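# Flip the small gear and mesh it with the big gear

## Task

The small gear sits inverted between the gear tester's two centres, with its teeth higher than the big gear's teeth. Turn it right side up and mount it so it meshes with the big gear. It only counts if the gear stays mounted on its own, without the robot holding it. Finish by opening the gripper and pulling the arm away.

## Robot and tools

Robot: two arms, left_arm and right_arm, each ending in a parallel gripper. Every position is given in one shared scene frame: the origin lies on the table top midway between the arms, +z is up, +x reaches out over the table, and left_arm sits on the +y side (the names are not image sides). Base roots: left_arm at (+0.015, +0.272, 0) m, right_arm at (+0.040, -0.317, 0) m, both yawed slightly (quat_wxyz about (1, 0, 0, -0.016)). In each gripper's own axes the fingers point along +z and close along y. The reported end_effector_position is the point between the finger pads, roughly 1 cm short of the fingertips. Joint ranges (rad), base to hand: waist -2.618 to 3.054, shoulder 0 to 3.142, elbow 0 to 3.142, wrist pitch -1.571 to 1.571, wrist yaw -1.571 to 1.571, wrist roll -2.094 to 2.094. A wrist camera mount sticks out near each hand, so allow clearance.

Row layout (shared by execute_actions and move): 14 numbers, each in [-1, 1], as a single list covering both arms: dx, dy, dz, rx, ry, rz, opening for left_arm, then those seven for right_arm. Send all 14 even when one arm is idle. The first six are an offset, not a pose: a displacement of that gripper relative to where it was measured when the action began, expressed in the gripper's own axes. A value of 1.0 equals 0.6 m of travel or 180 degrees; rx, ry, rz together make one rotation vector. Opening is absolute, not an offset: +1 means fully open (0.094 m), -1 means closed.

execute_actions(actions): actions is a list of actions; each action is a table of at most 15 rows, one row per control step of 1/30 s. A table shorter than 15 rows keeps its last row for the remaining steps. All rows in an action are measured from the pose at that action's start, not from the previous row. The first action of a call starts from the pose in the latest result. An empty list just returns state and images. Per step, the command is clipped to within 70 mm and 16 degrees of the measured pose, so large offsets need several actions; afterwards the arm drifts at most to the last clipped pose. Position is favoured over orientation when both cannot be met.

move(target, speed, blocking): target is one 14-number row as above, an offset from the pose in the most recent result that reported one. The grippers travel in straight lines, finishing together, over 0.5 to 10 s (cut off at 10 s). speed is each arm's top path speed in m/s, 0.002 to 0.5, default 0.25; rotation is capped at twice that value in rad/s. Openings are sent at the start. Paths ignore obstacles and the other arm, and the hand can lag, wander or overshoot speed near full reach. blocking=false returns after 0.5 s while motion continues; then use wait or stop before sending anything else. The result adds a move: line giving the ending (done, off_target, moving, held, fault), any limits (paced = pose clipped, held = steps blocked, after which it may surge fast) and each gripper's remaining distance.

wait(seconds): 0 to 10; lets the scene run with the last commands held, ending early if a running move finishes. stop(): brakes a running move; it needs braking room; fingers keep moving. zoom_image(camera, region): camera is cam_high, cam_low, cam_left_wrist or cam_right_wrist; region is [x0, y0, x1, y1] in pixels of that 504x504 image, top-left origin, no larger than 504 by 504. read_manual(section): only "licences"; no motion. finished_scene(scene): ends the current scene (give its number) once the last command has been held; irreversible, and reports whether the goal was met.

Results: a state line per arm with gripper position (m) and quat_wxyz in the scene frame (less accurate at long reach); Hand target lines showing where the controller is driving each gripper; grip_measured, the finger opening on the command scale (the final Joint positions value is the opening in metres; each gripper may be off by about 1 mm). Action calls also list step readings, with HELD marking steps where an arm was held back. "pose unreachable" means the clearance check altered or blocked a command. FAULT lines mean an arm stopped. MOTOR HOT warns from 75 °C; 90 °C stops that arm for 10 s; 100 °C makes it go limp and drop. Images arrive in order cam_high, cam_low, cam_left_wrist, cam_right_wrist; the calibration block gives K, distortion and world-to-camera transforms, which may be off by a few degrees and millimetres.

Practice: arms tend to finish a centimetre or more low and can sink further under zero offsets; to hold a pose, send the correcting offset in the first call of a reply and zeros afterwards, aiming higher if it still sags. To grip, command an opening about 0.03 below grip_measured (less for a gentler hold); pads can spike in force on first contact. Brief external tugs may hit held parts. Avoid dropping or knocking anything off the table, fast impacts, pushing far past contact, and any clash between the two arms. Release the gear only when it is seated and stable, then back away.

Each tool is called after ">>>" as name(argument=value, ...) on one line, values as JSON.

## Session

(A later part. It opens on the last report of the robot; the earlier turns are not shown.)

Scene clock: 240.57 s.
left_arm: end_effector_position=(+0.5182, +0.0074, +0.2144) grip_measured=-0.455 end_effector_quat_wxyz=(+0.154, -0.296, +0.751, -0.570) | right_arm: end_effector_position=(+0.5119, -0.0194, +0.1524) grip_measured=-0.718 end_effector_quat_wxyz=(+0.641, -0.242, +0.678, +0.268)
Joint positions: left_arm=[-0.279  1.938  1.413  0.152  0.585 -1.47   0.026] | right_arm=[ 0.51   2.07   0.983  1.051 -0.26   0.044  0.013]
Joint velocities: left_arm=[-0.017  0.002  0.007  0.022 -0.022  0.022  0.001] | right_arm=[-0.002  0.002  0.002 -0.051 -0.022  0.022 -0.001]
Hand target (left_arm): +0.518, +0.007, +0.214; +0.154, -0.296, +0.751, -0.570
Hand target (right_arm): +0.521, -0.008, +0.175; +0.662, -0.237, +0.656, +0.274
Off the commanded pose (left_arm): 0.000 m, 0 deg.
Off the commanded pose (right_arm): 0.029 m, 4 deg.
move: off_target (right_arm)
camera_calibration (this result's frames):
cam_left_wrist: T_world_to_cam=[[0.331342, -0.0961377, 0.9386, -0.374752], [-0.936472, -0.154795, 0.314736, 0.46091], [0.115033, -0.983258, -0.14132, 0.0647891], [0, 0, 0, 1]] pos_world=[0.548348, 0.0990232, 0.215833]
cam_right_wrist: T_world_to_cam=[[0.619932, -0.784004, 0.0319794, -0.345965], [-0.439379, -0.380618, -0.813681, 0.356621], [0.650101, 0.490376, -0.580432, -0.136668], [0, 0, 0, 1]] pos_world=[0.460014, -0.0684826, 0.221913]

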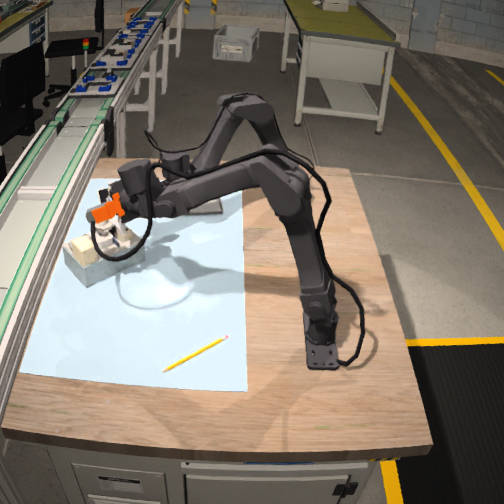

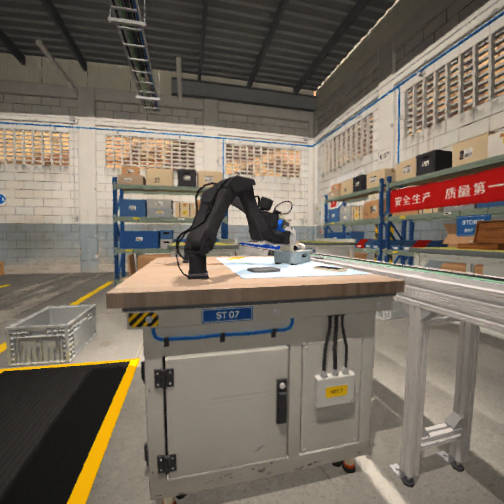

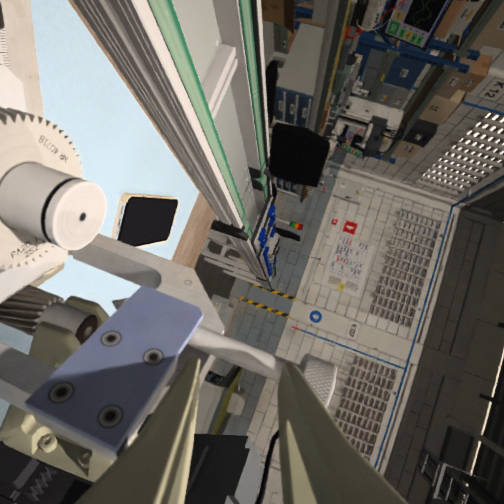

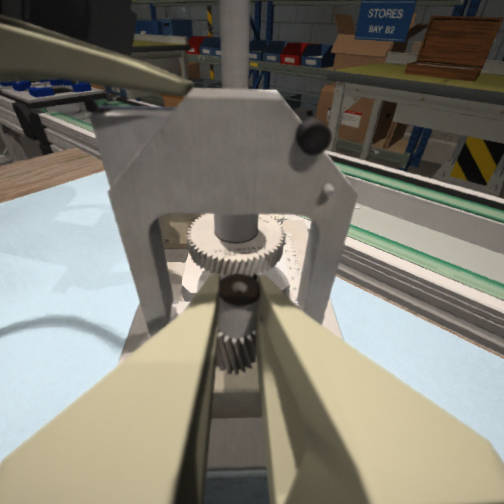

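>>> execute_actions(actions=[[[0,0,0,0,0,0,-0.45,-0.042,0.006,-0.003,0,-0.02,0,-0.85]],[[0,0,0,0,0,0,-0.45,-0.02,0.003,0,0,-0.005,0,-0.85]]])

Scene clock: 241.77 s.
left_arm: end_effector_position=(+0.5182, +0.0074, +0.2144) grip_measured=-0.455 end_effector_quat_wxyz=(+0.154, -0.296, +0.751, -0.570) | right_arm: end_effector_position=(+0.5113, -0.0202, +0.1516) grip_measured=-0.718 end_effector_quat_wxyz=(+0.639, -0.239, +0.680, +0.269)
Joint positions: left_arm=[-0.279  1.938  1.413  0.152  0.585 -1.47   0.026] | right_arm=[ 0.51   2.067  0.979  1.048 -0.257  0.051  0.013]
Joint velocities: left_arm=[ 0.002 -0.012 -0.002  0.007 -0.022  0.022  0.   ] | right_arm=[ 0.002 -0.002 -0.007  0.022 -0.007 -0.007 -0.001]
Hand target (left_arm): +0.518, +0.007, +0.214; +0.154, -0.296, +0.751, -0.570
Hand target (right_arm): +0.511, -0.019, +0.164; +0.645, -0.236, +0.674, +0.271
Off the commanded pose (left_arm): 0.000 m, 0 deg.
Off the commanded pose (right_arm): 0.013 m, 1 deg.
Step readings (end_effector_position; steps 1 to 15: 1st action; 16 to 30: 2nd action):
0: left_arm (+0.5182, +0.0074, +0.2144) | right_arm (+0.5119, -0.0194, +0.1524)
1: left_arm (+0.5182, +0.0074, +0.2144) | right_arm (+0.5114, -0.0197, +0.1523)
2: left_arm (+0.5182, +0.0074, +0.2144) | right_arm (+0.5113, -0.0201, +0.1523)
4: left_arm (+0.5182, +0.0074, +0.2144) | right_arm (+0.5114, -0.0202, +0.1523)
8: left_arm (+0.5182, +0.0074, +0.2144) | right_arm (+0.5114, -0.0202, +0.1523)
15: left_arm (+0.5182, +0.0074, +0.2144) | right_arm (+0.5114, -0.0202, +0.1523)
16: left_arm (+0.5182, +0.0074, +0.2144) | right_arm (+0.5114, -0.0202, +0.1518)
17: left_arm (+0.5182, +0.0074, +0.2144) | right_arm (+0.5113, -0.0202, +0.1516)
19: left_arm (+0.5182, +0.0074, +0.2144) | right_arm (+0.5113, -0.0202, +0.1516)
23: left_arm (+0.5182, +0.0074, +0.2144) | right_arm (+0.5113, -0.0202, +0.1516)
30: end_effector_position above
camera_calibration (this result's frames):
cam_left_wrist: T_world_to_cam=[[0.331342, -0.0961377, 0.9386, -0.374752], [-0.936472, -0.154795, 0.314736, 0.46091], [0.115033, -0.983258, -0.14132, 0.0647891], [0, 0, 0, 1]] pos_world=[0.548348, 0.0990232, 0.215833]
cam_right_wrist: T_world_to_cam=[[0.617864, -0.785917, 0.0240711, -0.344013], [-0.447435, -0.376604, -0.811155, 0.359226], [0.646565, 0.490413, -0.584336, -0.134009], [0, 0, 0, 1]] pos_world=[0.459929, -0.06936, 0.221362]

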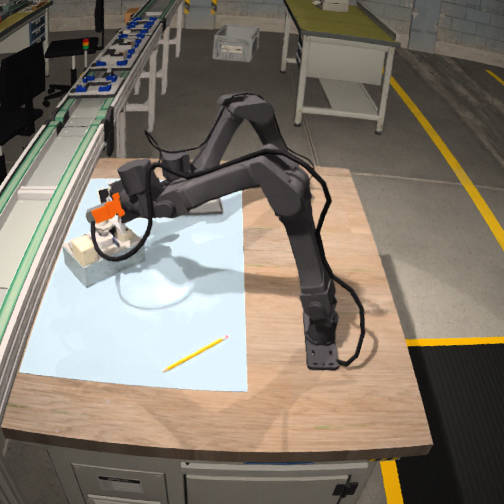

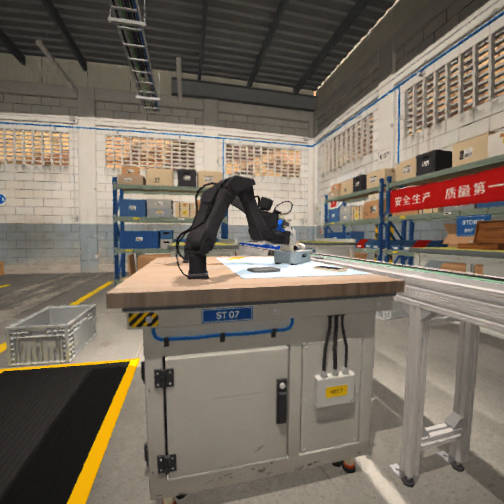

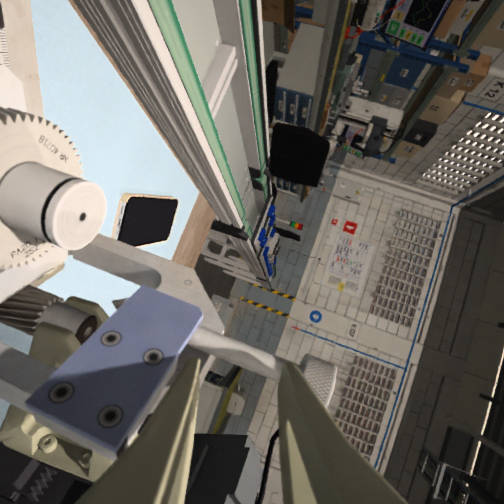

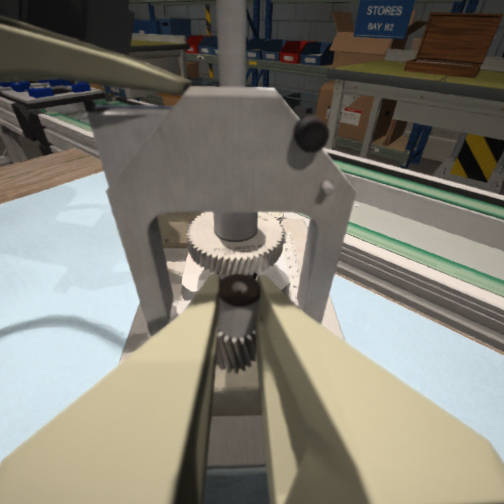

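>>> execute_actions(actions=[[[0,0,0,0,0,0,-0.45,-0.045,0.006,-0.025,0,-0.02,0,-0.85]],[[0,0,0,0,0,0,-0.45,-0.022,0.003,0,0,-0.005,0,-0.85]]])

>>> zoom_image(camera="cam_low", region=[230,190,330,270])

Scene clock: 243.00 s.
left_arm: end_effector_position=(+0.5182, +0.0074, +0.2144) grip_measured=-0.455 end_effector_quat_wxyz=(+0.154, -0.296, +0.751, -0.570) | right_arm: end_effector_position=(+0.5022, -0.0250, +0.1568) grip_measured=-0.718 end_effector_quat_wxyz=(+0.637, -0.236, +0.682, +0.271)
Joint positions: left_arm=[-0.279  1.938  1.413  0.152  0.585 -1.47   0.026] | right_arm=[ 0.51   2.021  0.936  1.041 -0.257  0.058  0.013]
Joint velocities: left_arm=[-0.012 -0.002 -0.012 -0.022 -0.022 -0.037 -0.001] | right_arm=[-0.017  0.002 -0.012  0.007 -0.066 -0.037 -0.   ]
Hand target (left_arm): +0.518, +0.007, +0.214; +0.154, -0.296, +0.751, -0.570
Hand target (right_arm): +0.502, -0.024, +0.176; +0.651, -0.233, +0.668, +0.274
Off the commanded pose (left_arm): 0.000 m, 0 deg.
Off the commanded pose (right_arm): 0.020 m, 2 deg.
Step readings (end_effector_position; steps 1 to 15: 1st action; 16 to 30: 2nd action):
0: left_arm (+0.5182, +0.0074, +0.2144) | right_arm (+0.5113, -0.0202, +0.1516)
1: left_arm (+0.5182, +0.0074, +0.2144) | right_arm (+0.5104, -0.0208, +0.1522)
2: left_arm (+0.5182, +0.0074, +0.2144) | right_arm (+0.5079, -0.0221, +0.1521)
4: left_arm (+0.5182, +0.0074, +0.2144) | right_arm (+0.5038, -0.0242, +0.1544)
8: left_arm (+0.5182, +0.0074, +0.2144) | right_arm (+0.5025, -0.0249, +0.1613)
15: left_arm (+0.5182, +0.0074, +0.2144) | right_arm (+0.5024, -0.0249, +0.1630)
16: left_arm (+0.5182, +0.0074, +0.2144) | right_arm (+0.5024, -0.0249, +0.1624)
17: left_arm (+0.5182, +0.0074, +0.2144) | right_arm (+0.5024, -0.0249, +0.1616)
19: left_arm (+0.5182, +0.0074, +0.2144) | right_arm (+0.5023, -0.0250, +0.1597)
23: left_arm (+0.5182, +0.0074, +0.2144) | right_arm (+0.5023, -0.0250, +0.1576)
30: end_effector_position above
camera_calibration (this result's frames):
cam_left_wrist: T_world_to_cam=[[0.331342, -0.0961377, 0.9386, -0.374752], [-0.936472, -0.154795, 0.314736, 0.46091], [0.115033, -0.983258, -0.14132, 0.0647891], [0, 0, 0, 1]] pos_world=[0.548348, 0.0990232, 0.215833]
cam_right_wrist: T_world_to_cam=[[0.617497, -0.786398, 0.0166059, -0.340945], [-0.453876, -0.373477, -0.809019, 0.360571], [0.642412, 0.49203, -0.587548, -0.120085], [0, 0, 0, 1]] pos_world=[0.451332, -0.0743675, 0.226814]

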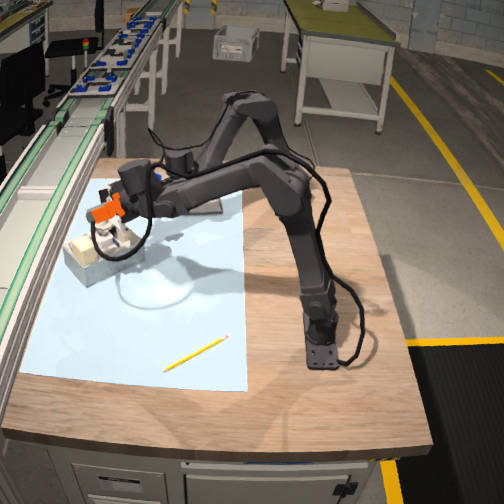

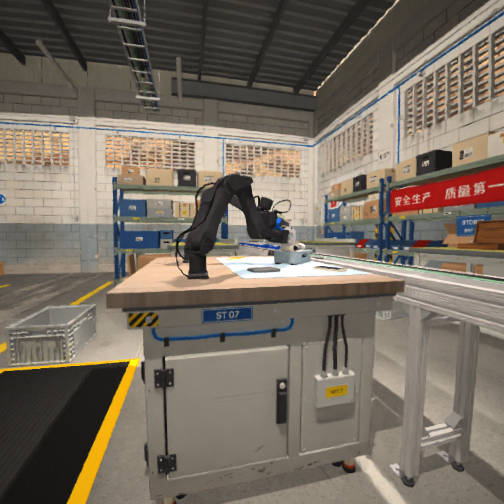

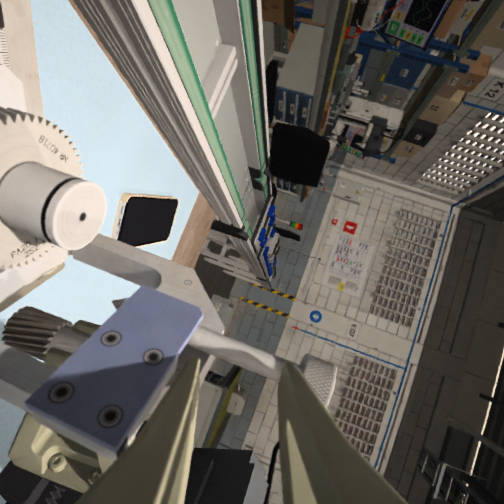

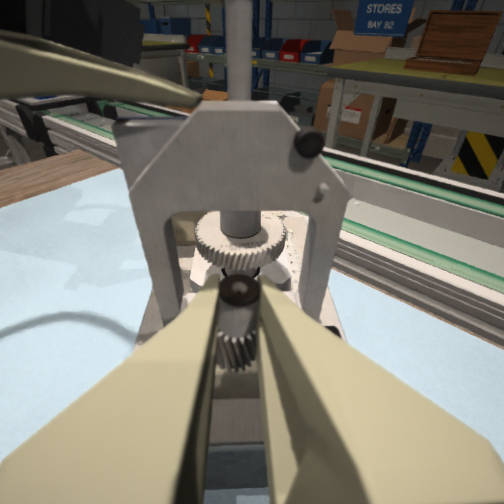

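Region (230, 190, 330, 270) of cam_low's 504x504 image, scaled by 5.040, with more detail than that image has; it fills the top 403 rows of this view, and the rest is white.

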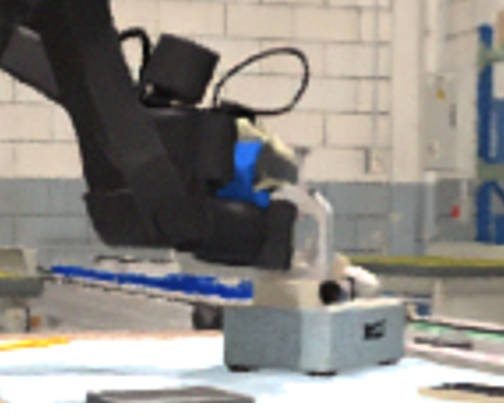

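>>> execute_actions(actions=[[[0,0,0,0,0,0,-0.45,-0.04,0,0,0,-0.03,0,-0.85],[0,0,0,0,0,0,-0.45,-0.04,0,0,0,-0.03,0,-0.85],[0,0,0,0,0,0,-0.45,-0.04,0,0,0,-0.03,0,-0.85],[0,0,0,0,0,0,-0.45,-0.04,0,0,0,-0.03,0,-0.85],[0,0,0,0,0,0,-0.45,-0.04,0,0,0,-0.03,0,-0.85],[0,0,0,0,0,0,-0.45,-0.04,0,0,0,-0.03,0,-0.85],[0,0,0,0,0,0,-0.45,-0.04,0,0.005,0,-0.03,0,-0.85],[0,0,0,0,0,0,-0.45,-0.04,0,0.01,0,-0.03,0,-0.85],[0,0,0,0,0,0,-0.45,-0.041,0,0.015,0,-0.03,0,-0.85],[0,0,0,0,0,0,-0.45,-0.041,0,0.02,0,-0.03,0,-0.85],[0,0,0,0,0,0,-0.45,-0.042,0,0.025,0,-0.03,0,-0.85],[0,0,0,0,0,0,-0.45,-0.042,0,0.03,0,-0.03,0,-0.85],[0,0,0,0,0,0,-0.45,-0.043,0,0.035,0,-0.03,0,-0.85],[0,0,0,0,0,0,-0.45,-0.043,0,0.04,0,-0.03,0,-0.85],[0,0,0,0,0,0,-0.45,-0.044,0,0.045,0,-0.03,0,-0.85]]])

>>> wait(seconds=0.5)

>>> zoom_image(camera="cam_left_wrist", region=[0,180,250,430])

Scene clock: 244.00 s.
left_arm: end_effector_position=(+0.5182, +0.0074, +0.2144) grip_measured=-0.455 end_effector_quat_wxyz=(+0.154, -0.296, +0.751, -0.570) | right_arm: end_effector_position=(+0.5152, -0.0198, +0.1639) grip_measured=-0.718 end_effector_quat_wxyz=(+0.654, -0.227, +0.667, +0.276)
Joint positions: left_arm=[-0.279  1.938  1.413  0.152  0.585 -1.47   0.026] | right_arm=[ 0.51   2.074  0.993  1.088 -0.249  0.073  0.013]
Joint velocities: left_arm=[ 0.012 -0.007  0.012  0.022  0.007 -0.037  0.001] | right_arm=[ 0.017  0.232  0.383 -0.139 -0.022 -0.007 -0.   ]
Hand target (left_arm): +0.518, +0.007, +0.214; +0.154, -0.296, +0.751, -0.570
Hand target (right_arm): +0.522, -0.009, +0.182; +0.668, -0.223, +0.652, +0.282
Off the commanded pose (left_arm): 0.000 m, 0 deg.
Off the commanded pose (right_arm): 0.024 m, 2 deg.
Step readings (end_effector_position):
0: left_arm (+0.5182, +0.0074, +0.2144) | right_arm (+0.5022, -0.0250, +0.1567)
1: left_arm (+0.5182, +0.0074, +0.2144) | right_arm (+0.5023, -0.0250, +0.1580)
2: left_arm (+0.5182, +0.0074, +0.2144) | right_arm (+0.5023, -0.0250, +0.1598)
4: left_arm (+0.5182, +0.0074, +0.2144) | right_arm (+0.5024, -0.0249, +0.1648)
8: left_arm (+0.5182, +0.0074, +0.2144) | right_arm (+0.5026, -0.0249, +0.1690)
15: end_effector_position above
camera_calibration (this result's frames):
cam_left_wrist: T_world_to_cam=[[0.331342, -0.0961377, 0.9386, -0.374752], [-0.936472, -0.154795, 0.314736, 0.46091], [0.115033, -0.983258, -0.14132, 0.0647891], [0, 0, 0, 1]] pos_world=[0.548348, 0.0990232, 0.215833]
cam_right_wrist: T_world_to_cam=[[0.610758, -0.791735, 0.0113894, -0.340711], [-0.426631, -0.34116, -0.837613, 0.36545], [0.667054, 0.50672, -0.546145, -0.14594], [0, 0, 0, 1]] pos_world=[0.461354, -0.0711252, 0.230282]

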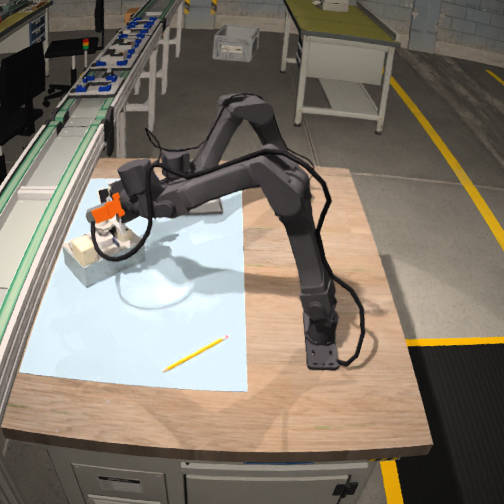

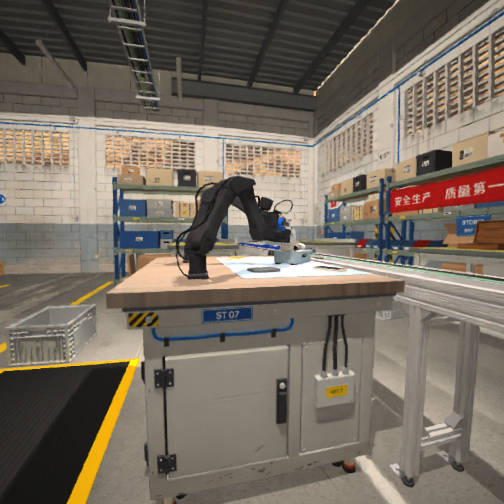

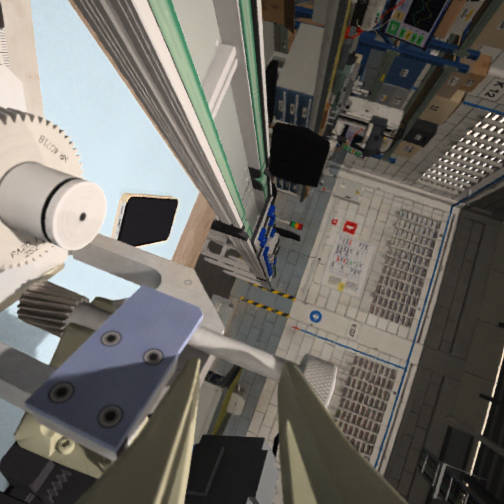

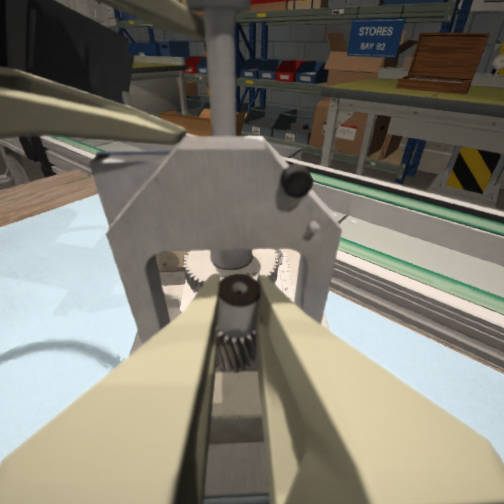

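Scene clock: 244.50 s.
left_arm: end_effector_position=(+0.5182, +0.0074, +0.2144) grip_measured=-0.455 end_effector_quat_wxyz=(+0.154, -0.296, +0.751, -0.570) | right_arm: end_effector_position=(+0.5207, -0.0182, +0.1656) grip_measured=-0.718 end_effector_quat_wxyz=(+0.656, -0.225, +0.666, +0.274)
Joint positions: left_arm=[-0.279  1.938  1.413  0.152  0.585 -1.47   0.026] | right_arm=[ 0.51   2.086  1.019  1.077 -0.242  0.073  0.013]
Joint velocities: left_arm=[-0.012  0.002 -0.007 -0.037 -0.007 -0.066 -0.001] | right_arm=[-0.007  0.002  0.017 -0.051  0.051 -0.007  0.001]
Hand target (left_arm): +0.518, +0.007, +0.214; +0.154, -0.296, +0.751, -0.570
Hand target (right_arm): +0.522, -0.009, +0.182; +0.668, -0.223, +0.652, +0.282
Off the commanded pose (left_arm): 0.000 m, 0 deg.
Off the commanded pose (right_arm): 0.020 m, 2 deg.
wait: 0.50 s; at rest by 0.27 s
camera_calibration (this result's frames):
cam_left_wrist: T_world_to_cam=[[0.331342, -0.0961377, 0.9386, -0.374752], [-0.936472, -0.154795, 0.314736, 0.46091], [0.115033, -0.983258, -0.14132, 0.0647891], [0, 0, 0, 1]] pos_world=[0.548348, 0.0990232, 0.215833]
cam_right_wrist: T_world_to_cam=[[0.605288, -0.795929, 0.0110952, -0.340079], [-0.427133, -0.336525, -0.839231, 0.370321], [0.671702, 0.503238, -0.543662, -0.152448], [0, 0, 0, 1]] pos_world=[0.466422, -0.0693388, 0.231678]

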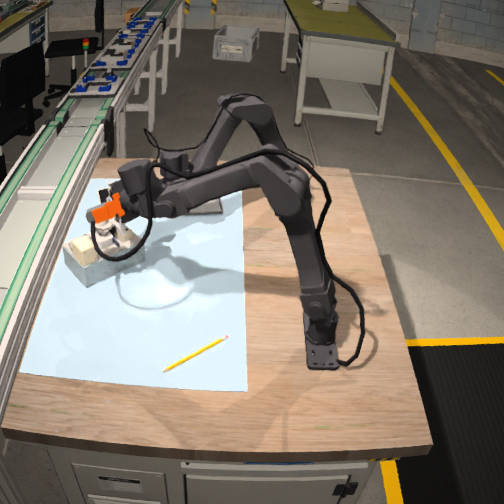

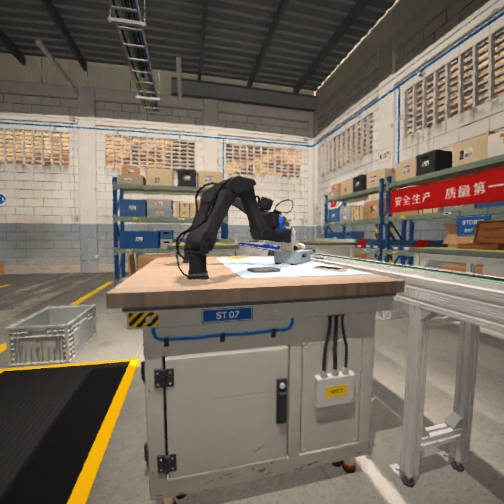

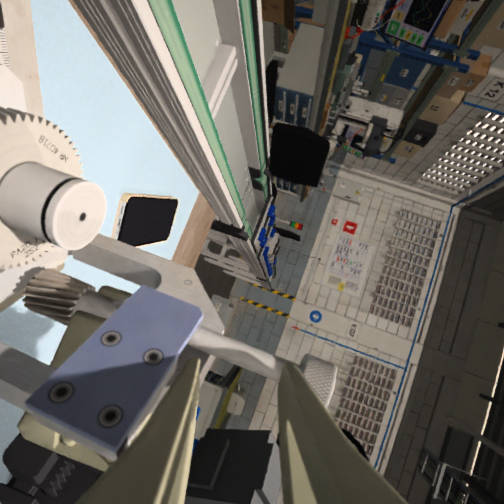

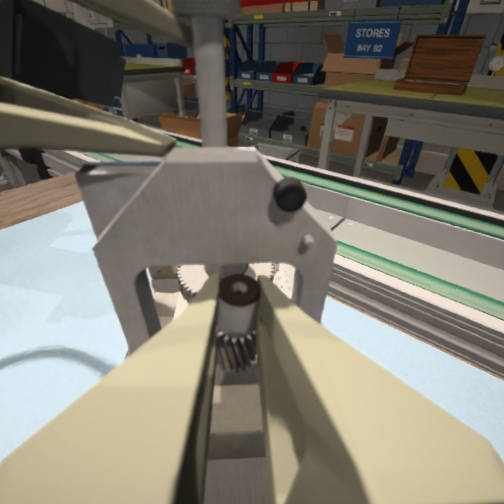

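Region (0, 180, 250, 430) of cam_left_wrist's 504x504 image, scaled by 2.016, with more detail than that image has.

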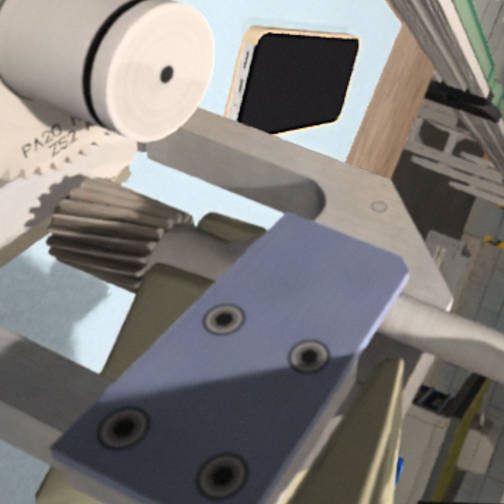

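>>> execute_actions(actions=[[[0,0,0,0,0,0,-0.45,-0.023,0.02,0.003,-0.012,-0.01,-0.014,-0.85]]])

>>> wait(seconds=0.4)

Scene clock: 245.10 s.
left_arm: end_effector_position=(+0.5182, +0.0074, +0.2144) grip_measured=-0.455 end_effector_quat_wxyz=(+0.154, -0.296, +0.751, -0.570) | right_arm: end_effector_position=(+0.5190, -0.0163, +0.1655) grip_measured=-0.718 end_effector_quat_wxyz=(+0.657, -0.238, +0.662, +0.271)
Joint positions: left_arm=[-0.279  1.938  1.413  0.152  0.585 -1.47   0.026] | right_arm=[ 0.51   2.086  1.019  1.077 -0.257  0.048  0.013]
Joint velocities: left_arm=[-0.007 -0.017  0.002 -0.022 -0.007  0.051  0.   ] | right_arm=[ 0.002 -0.002  0.007 -0.051 -0.007 -0.066  0.001]
Hand target (left_arm): +0.518, +0.007, +0.214; +0.154, -0.296, +0.751, -0.570
Hand target (right_arm): +0.514, -0.009, +0.180; +0.668, -0.247, +0.646, +0.276
Off the commanded pose (left_arm): 0.000 m, 0 deg.
Off the commanded pose (right_arm): 0.017 m, 3 deg.
Step readings (end_effector_position):
0: left_arm (+0.5182, +0.0074, +0.2144) | right_arm (+0.5207, -0.0182, +0.1656)
1: left_arm (+0.5182, +0.0074, +0.2144) | right_arm (+0.5205, -0.0180, +0.1656)
2: left_arm (+0.5182, +0.0074, +0.2144) | right_arm (+0.5203, -0.0177, +0.1656)
4: left_arm (+0.5182, +0.0074, +0.2144) | right_arm (+0.5197, -0.0171, +0.1655)
8: left_arm (+0.5182, +0.0074, +0.2144) | right_arm (+0.5193, -0.0166, +0.1655)
15: end_effector_position above
camera_calibration (this result's frames):
cam_left_wrist: T_world_to_cam=[[0.331342, -0.0961377, 0.9386, -0.374752], [-0.936472, -0.154795, 0.314736, 0.46091], [0.115033, -0.983258, -0.14132, 0.0647891], [0, 0, 0, 1]] pos_world=[0.548348, 0.0990232, 0.215833]
cam_right_wrist: T_world_to_cam=[[0.616461, -0.786563, 0.0359808, -0.347201], [-0.408138, -0.358284, -0.839676, 0.36009], [0.673349, 0.502942, -0.541895, -0.153415], [0, 0, 0, 1]] pos_world=[0.464304, -0.0669221, 0.231716]

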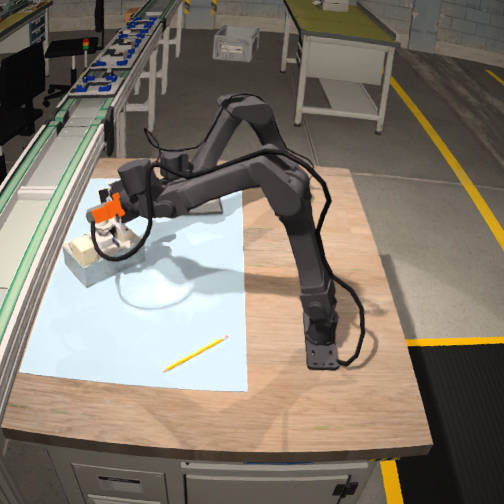

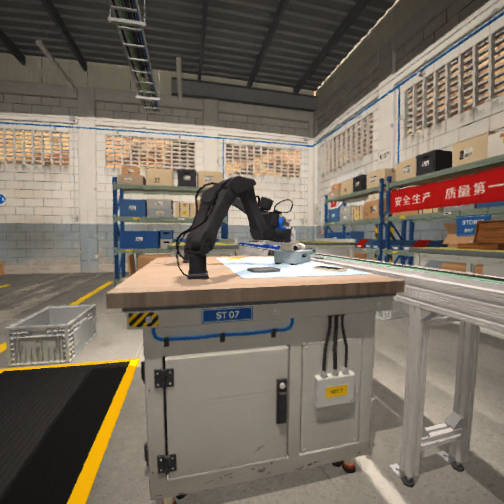

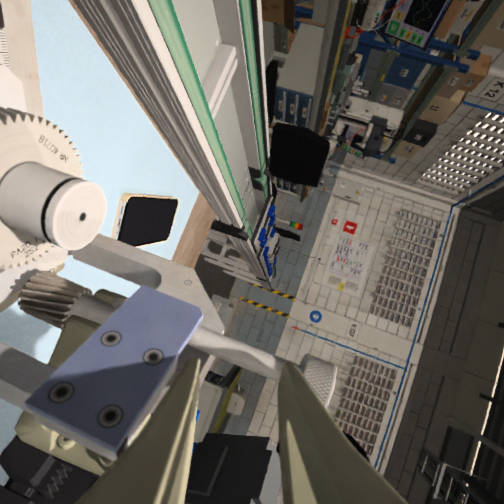

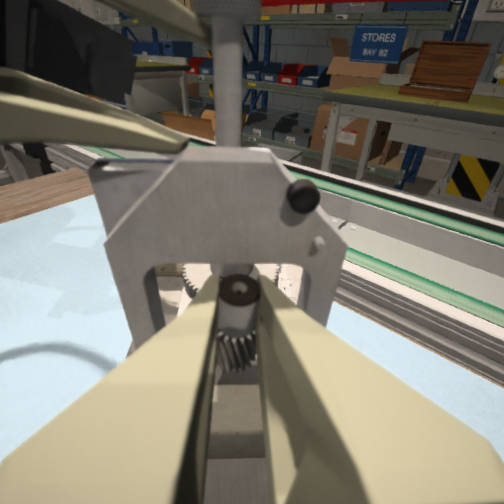

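Scene clock: 245.50 s.
left_arm: end_effector_position=(+0.5182, +0.0074, +0.2144) grip_measured=-0.455 end_effector_quat_wxyz=(+0.154, -0.296, +0.751, -0.570) | right_arm: end_effector_position=(+0.5189, -0.0162, +0.1655) grip_measured=-0.718 end_effector_quat_wxyz=(+0.657, -0.238, +0.662, +0.270)
Joint positions: left_arm=[-0.279  1.938  1.413  0.152  0.585 -1.47   0.026] | right_arm=[ 0.51   2.086  1.019  1.077 -0.257  0.047  0.013]
Joint velocities: left_arm=[-0.027 -0.017 -0.007  0.007  0.037 -0.022  0.001] | right_arm=[-0.017  0.012 -0.007 -0.037  0.037 -0.007 -0.   ]
Hand target (left_arm): +0.518, +0.007, +0.214; +0.154, -0.296, +0.751, -0.570
Hand target (right_arm): +0.515, -0.009, +0.180; +0.668, -0.247, +0.646, +0.276
Off the commanded pose (left_arm): 0.000 m, 0 deg.
Off the commanded pose (right_arm): 0.017 m, 2 deg.
wait: 0.40 s; at rest by 0.17 s
camera_calibration (this result's frames):
cam_left_wrist: T_world_to_cam=[[0.331342, -0.0961377, 0.9386, -0.374752], [-0.936472, -0.154795, 0.314736, 0.46091], [0.115033, -0.983258, -0.14132, 0.0647891], [0, 0, 0, 1]] pos_world=[0.548348, 0.0990232, 0.215833]
cam_right_wrist: T_world_to_cam=[[0.616723, -0.786304, 0.0371256, -0.347454], [-0.407359, -0.35915, -0.839684, 0.359672], [0.673581, 0.502729, -0.541804, -0.153548], [0, 0, 0, 1]] pos_world=[0.464226, -0.0668355, 0.231717]

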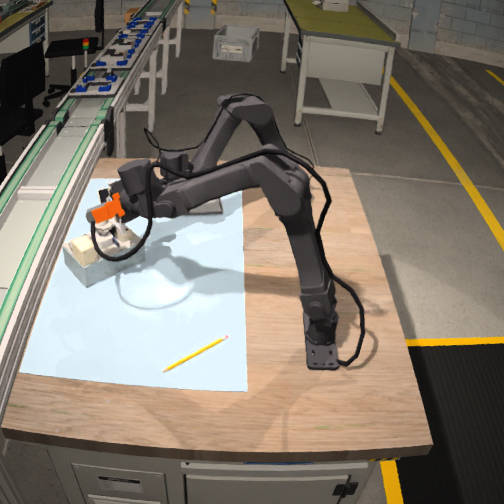

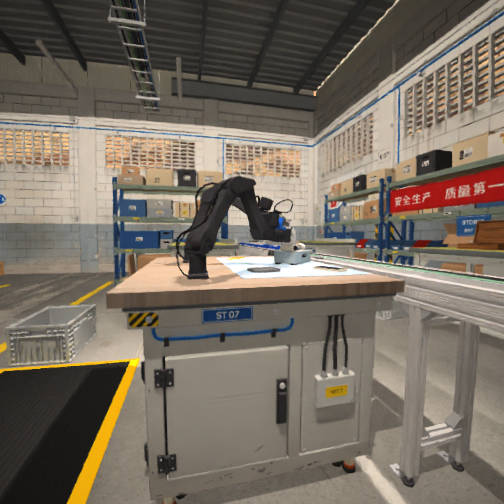

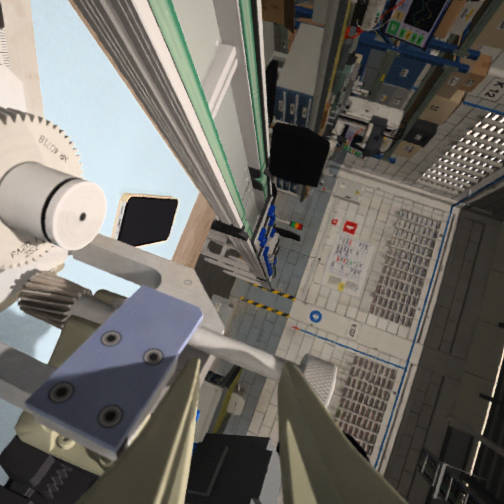

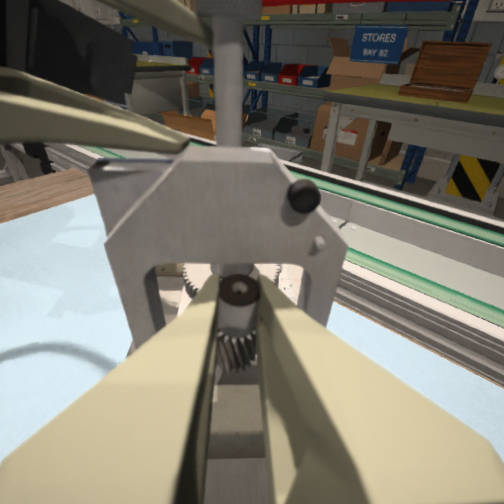

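>>> execute_actions(actions=[[[0,0,0,0,0,0,-0.45,-0.027,0.024,0.005,0,-0.012,-0.005,-0.85],[0,0,0,0,0,0,-0.45,-0.027,0.024,0.005,0,-0.012,-0.005,-0.85],[0,0,0,0,0,0,-0.45,-0.027,0.024,0.008,0,-0.012,-0.005,-0.85],[0,0,0,0,0,0,-0.45,-0.028,0.024,0.011,0,-0.012,-0.005,-0.85],[0,0,0,0,0,0,-0.45,-0.028,0.022,0.014,0,-0.012,-0.005,-0.85],[0,0,0,0,0,0,-0.45,-0.029,0.02,0.017,0,-0.012,-0.005,-0.85],[0,0,0,0,0,0,-0.45,-0.029,0.018,0.02,0,-0.012,-0.005,-0.85],[0,0,0,0,0,0,-0.45,-0.03,0.016,0.023,0,-0.012,-0.005,-0.85]]])

>>> zoom_image(camera="cam_left_wrist", region=[0,180,250,430])

Scene clock: 246.37 s.
left_arm: end_effector_position=(+0.5182, +0.0074, +0.2144) grip_measured=-0.455 end_effector_quat_wxyz=(+0.154, -0.296, +0.751, -0.570) | right_arm: end_effector_position=(+0.5165, -0.0038, +0.1691) grip_measured=-0.718 end_effector_quat_wxyz=(+0.657, -0.240, +0.661, +0.272)
Joint positions: left_arm=[-0.279  1.938  1.413  0.152  0.585 -1.47   0.026] | right_arm=[ 0.539  2.087  1.041  1.058 -0.233  0.047  0.013]
Joint velocities: left_arm=[-0.012 -0.022  0.002  0.022  0.037 -0.022 -0.   ] | right_arm=[-0.022 -0.012  0.002 -0.007 -0.022 -0.037  0.002]
Hand target (left_arm): +0.518, +0.007, +0.214; +0.154, -0.296, +0.751, -0.570
Hand target (right_arm): +0.522, -0.001, +0.184; +0.672, -0.238, +0.647, +0.270
Off the commanded pose (left_arm): 0.000 m, 0 deg.
Off the commanded pose (right_arm): 0.017 m, 2 deg.
Step readings (end_effector_position):
0: left_arm (+0.5182, +0.0074, +0.2144) | right_arm (+0.5189, -0.0162, +0.1655)
1: left_arm (+0.5182, +0.0074, +0.2144) | right_arm (+0.5188, -0.0157, +0.1655)
2: left_arm (+0.5182, +0.0074, +0.2144) | right_arm (+0.5185, -0.0150, +0.1656)
4: left_arm (+0.5182, +0.0074, +0.2144) | right_arm (+0.5163, -0.0110, +0.1656)
8: left_arm (+0.5182, +0.0074, +0.2144) | right_arm (+0.5130, -0.0051, +0.1645)
15: end_effector_position above
camera_calibration (this result's frames):
cam_left_wrist: T_world_to_cam=[[0.331342, -0.0961377, 0.9386, -0.374752], [-0.936472, -0.154795, 0.314736, 0.46091], [0.115033, -0.983258, -0.14132, 0.0647891], [0, 0, 0, 1]] pos_world=[0.548348, 0.0990232, 0.215833]
cam_right_wrist: T_world_to_cam=[[0.619998, -0.783731, 0.0369801, -0.337945], [-0.405397, -0.360344, -0.840122, 0.365191], [0.671756, 0.505883, -0.541135, -0.155419], [0, 0, 0, 1]] pos_world=[0.461976, -0.0546399, 0.2352]

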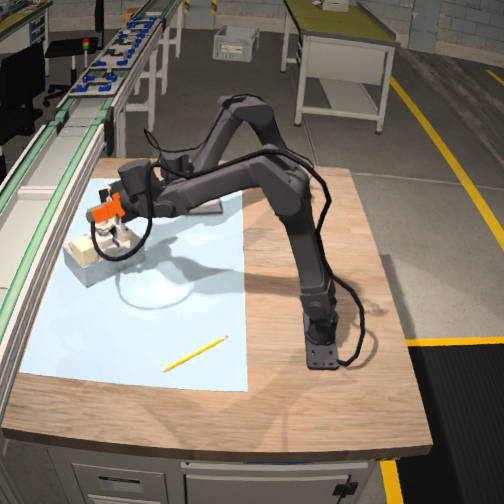

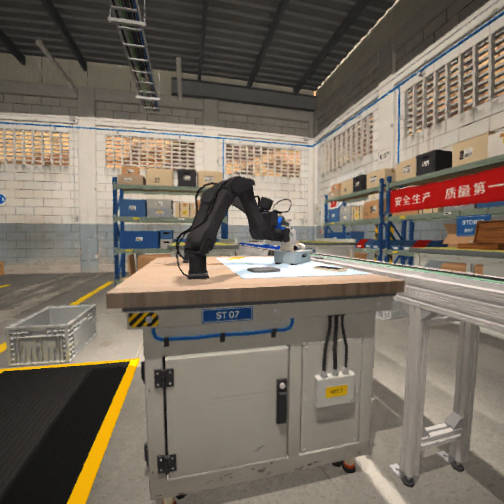

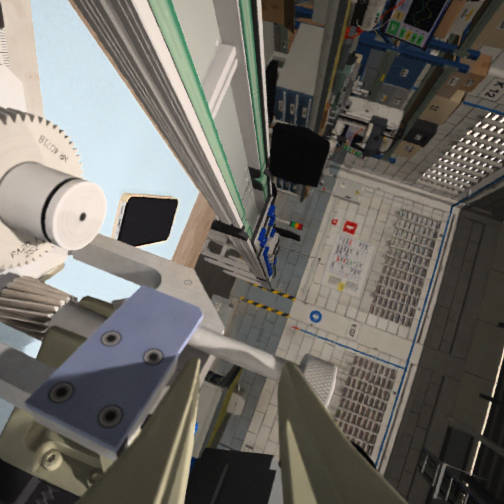

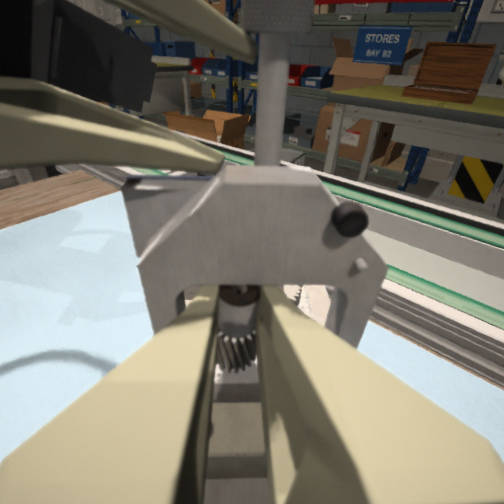

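Region (0, 180, 250, 430) of cam_left_wrist's 504x504 image, scaled by 2.016, with more detail than that image has.

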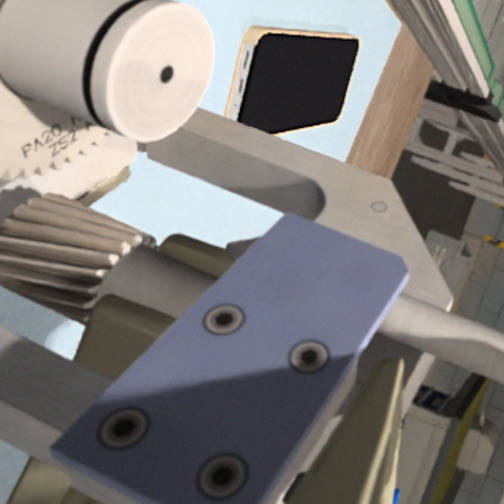

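>>> execute_actions(actions=[[[0,0,0,0,0,0,-0.45,-0.018,-0.012,0.0,0.017,-0.012,-0.003,-0.85]]])

Scene clock: 247.03 s.
left_arm: end_effector_position=(+0.5182, +0.0074, +0.2144) grip_measured=-0.455 end_effector_quat_wxyz=(+0.154, -0.296, +0.751, -0.570) | right_arm: end_effector_position=(+0.5222, -0.0104, +0.1693) grip_measured=-0.718 end_effector_quat_wxyz=(+0.664, -0.223, +0.666, +0.256)
Joint positions: left_arm=[-0.279  1.938  1.413  0.152  0.585 -1.47   0.026] | right_arm=[ 0.539  2.087  1.041  1.059 -0.183  0.047  0.013]
Joint velocities: left_arm=[-0.012 -0.007  0.002  0.007 -0.066 -0.022  0.   ] | right_arm=[-0.037  0.012  0.002  0.051  0.051 -0.051 -0.   ]
Hand target (left_arm): +0.518, +0.007, +0.214; +0.154, -0.296, +0.751, -0.570
Hand target (right_arm): +0.521, -0.009, +0.180; +0.677, -0.220, +0.654, +0.256
Off the commanded pose (left_arm): 0.000 m, 0 deg.
Off the commanded pose (right_arm): 0.010 m, 2 deg.
Step readings (end_effector_position):
0: left_arm (+0.5182, +0.0074, +0.2144) | right_arm (+0.5165, -0.0038, +0.1685)
1: left_arm (+0.5182, +0.0074, +0.2144) | right_arm (+0.5172, -0.0046, +0.1686)
2: left_arm (+0.5182, +0.0074, +0.2144) | right_arm (+0.5182, -0.0056, +0.1687)
4: left_arm (+0.5182, +0.0074, +0.2144) | right_arm (+0.5199, -0.0076, +0.1691)
8: left_arm (+0.5182, +0.0074, +0.2144) | right_arm (+0.5214, -0.0094, +0.1693)
15: end_effector_position above
camera_calibration (this result's frames):
cam_left_wrist: T_world_to_cam=[[0.331342, -0.0961377, 0.9386, -0.374752], [-0.936472, -0.154795, 0.314736, 0.46091], [0.115033, -0.983258, -0.14132, 0.0647891], [0, 0, 0, 1]] pos_world=[0.548348, 0.0990232, 0.215833]
cam_right_wrist: T_world_to_cam=[[0.580684, -0.813311, 0.0364933, -0.326401], [-0.422296, -0.339226, -0.84059, 0.374436], [0.696041, 0.472706, -0.540441, -0.168966], [0, 0, 0, 1]] pos_world=[0.465266, -0.0585753, 0.235343]

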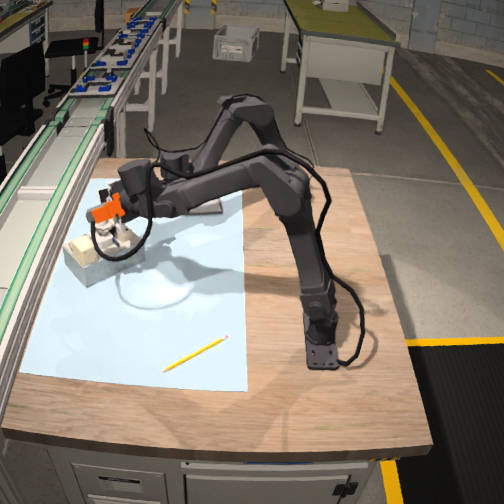

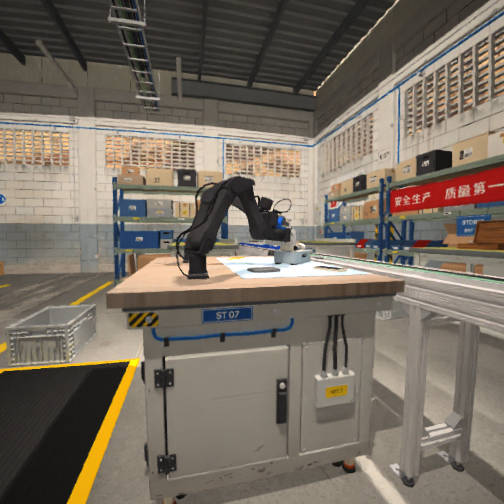

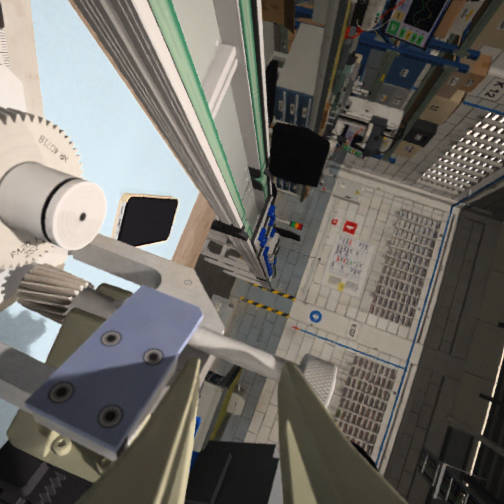

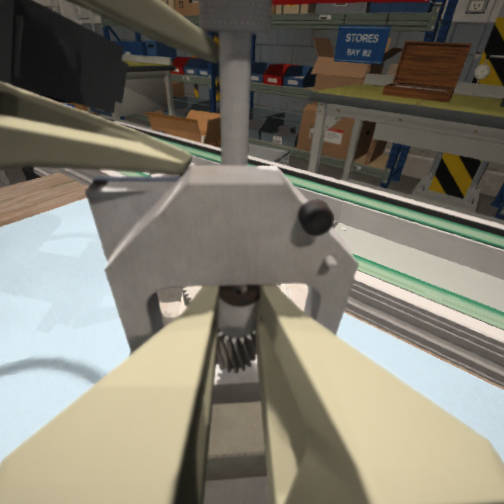

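>>> execute_actions(actions=[[[0,0,0,0,0,0,-0.45,-0.012,0.001,0.004,-0.002,-0.012,-0.003,-0.85],[0,0,0,0,0,0,-0.45,-0.012,0.001,0.008,-0.003,-0.012,-0.003,-0.85],[0,0,0,0,0,0,-0.45,-0.013,0.002,0.012,-0.004,-0.012,-0.003,-0.85],[0,0,0,0,0,0,-0.45,-0.014,0.002,0.016,-0.005,-0.012,-0.003,-0.85],[0,0,0,0,0,0,-0.45,-0.015,0.002,0.02,-0.007,-0.012,-0.003,-0.85],[0,0,0,0,0,0,-0.45,-0.016,0.002,0.024,-0.008,-0.012,-0.003,-0.85],[0,0,0,0,0,0,-0.45,-0.017,0.002,0.027,-0.009,-0.012,-0.003,-0.85]]])

>>> zoom_image(camera="cam_left_wrist", region=[0,180,250,430])

Scene clock: 247.97 s.
left_arm: end_effector_position=(+0.5181, +0.0074, +0.2144) grip_measured=-0.454 end_effector_quat_wxyz=(+0.153, -0.297, +0.751, -0.570) | right_arm: end_effector_position=(+0.5274, -0.0042, +0.1658) grip_measured=-0.718 end_effector_quat_wxyz=(+0.664, -0.228, +0.662, +0.262)
Joint positions: left_arm=[-0.279  1.938  1.413  0.152  0.586 -1.471  0.026] | right_arm=[ 0.539  2.123  1.076  1.065 -0.2    0.047  0.013]
Joint velocities: left_arm=[-0.007  0.007 -0.007  0.007 -0.066  0.007 -0.001] | right_arm=[-0.002 -0.002  0.007 -0.022 -0.051  0.022 -0.001]
Hand target (left_arm): +0.518, +0.007, +0.214; +0.154, -0.296, +0.751, -0.570
Hand target (right_arm): +0.533, -0.000, +0.179; +0.674, -0.231, +0.649, +0.266
Off the commanded pose (left_arm): 0.000 m, 0 deg.
Off the commanded pose (right_arm): 0.016 m, 2 deg.
Step readings (end_effector_position):
0: left_arm (+0.5182, +0.0074, +0.2144) | right_arm (+0.5224, -0.0106, +0.1693)
1: left_arm (+0.5182, +0.0074, +0.2144) | right_arm (+0.5225, -0.0106, +0.1689)
2: left_arm (+0.5182, +0.0074, +0.2144) | right_arm (+0.5226, -0.0105, +0.1683)
4: left_arm (+0.5182, +0.0074, +0.2144) | right_arm (+0.5227, -0.0101, +0.1645)
8: left_arm (+0.5182, +0.0074, +0.2143) | right_arm (+0.5252, -0.0064, +0.1672)
15: end_effector_position above
camera_calibration (this result's frames):
cam_left_wrist: T_world_to_cam=[[0.332543, -0.0955154, 0.938239, -0.375218], [-0.936069, -0.154578, 0.316038, 0.460361], [0.114844, -0.983353, -0.140813, 0.0647455], [0, 0, 0, 1]] pos_world=[0.54827, 0.0989901, 0.21567]
cam_right_wrist: T_world_to_cam=[[0.593741, -0.803767, 0.03781, -0.331327], [-0.412173, -0.344155, -0.843606, 0.370911], [0.691075, 0.4853, -0.53563, -0.175479], [0, 0, 0, 1]] pos_world=[0.470871, -0.0534992, 0.231438]

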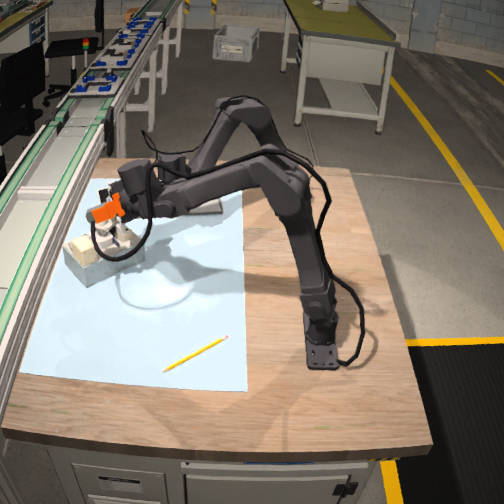

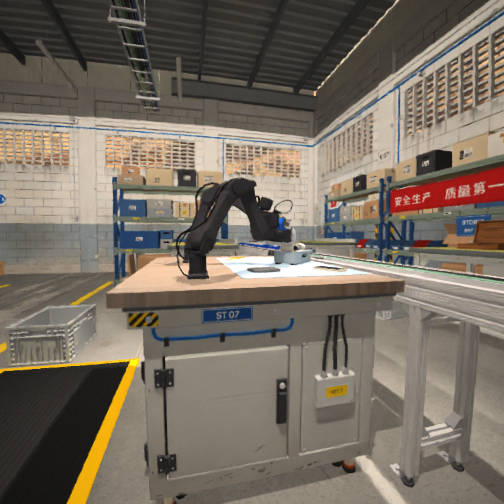

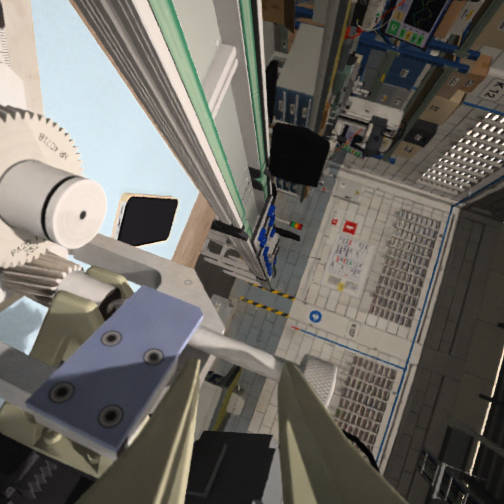

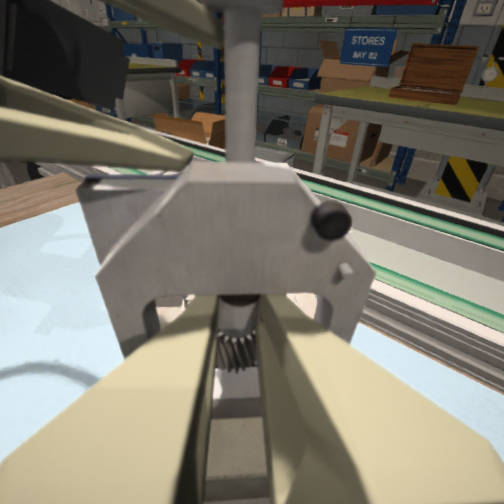

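Region (0, 180, 250, 430) of cam_left_wrist's 504x504 image, scaled by 2.016, with more detail than that image has.

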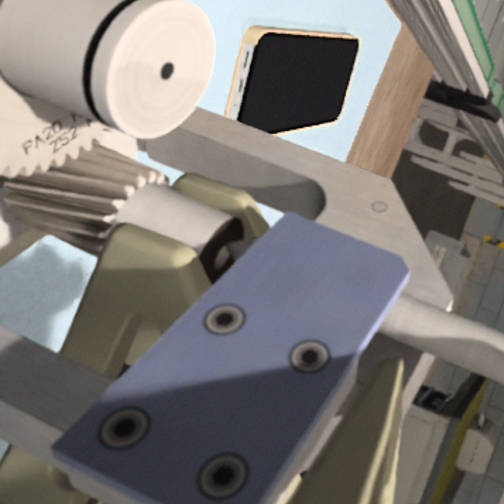

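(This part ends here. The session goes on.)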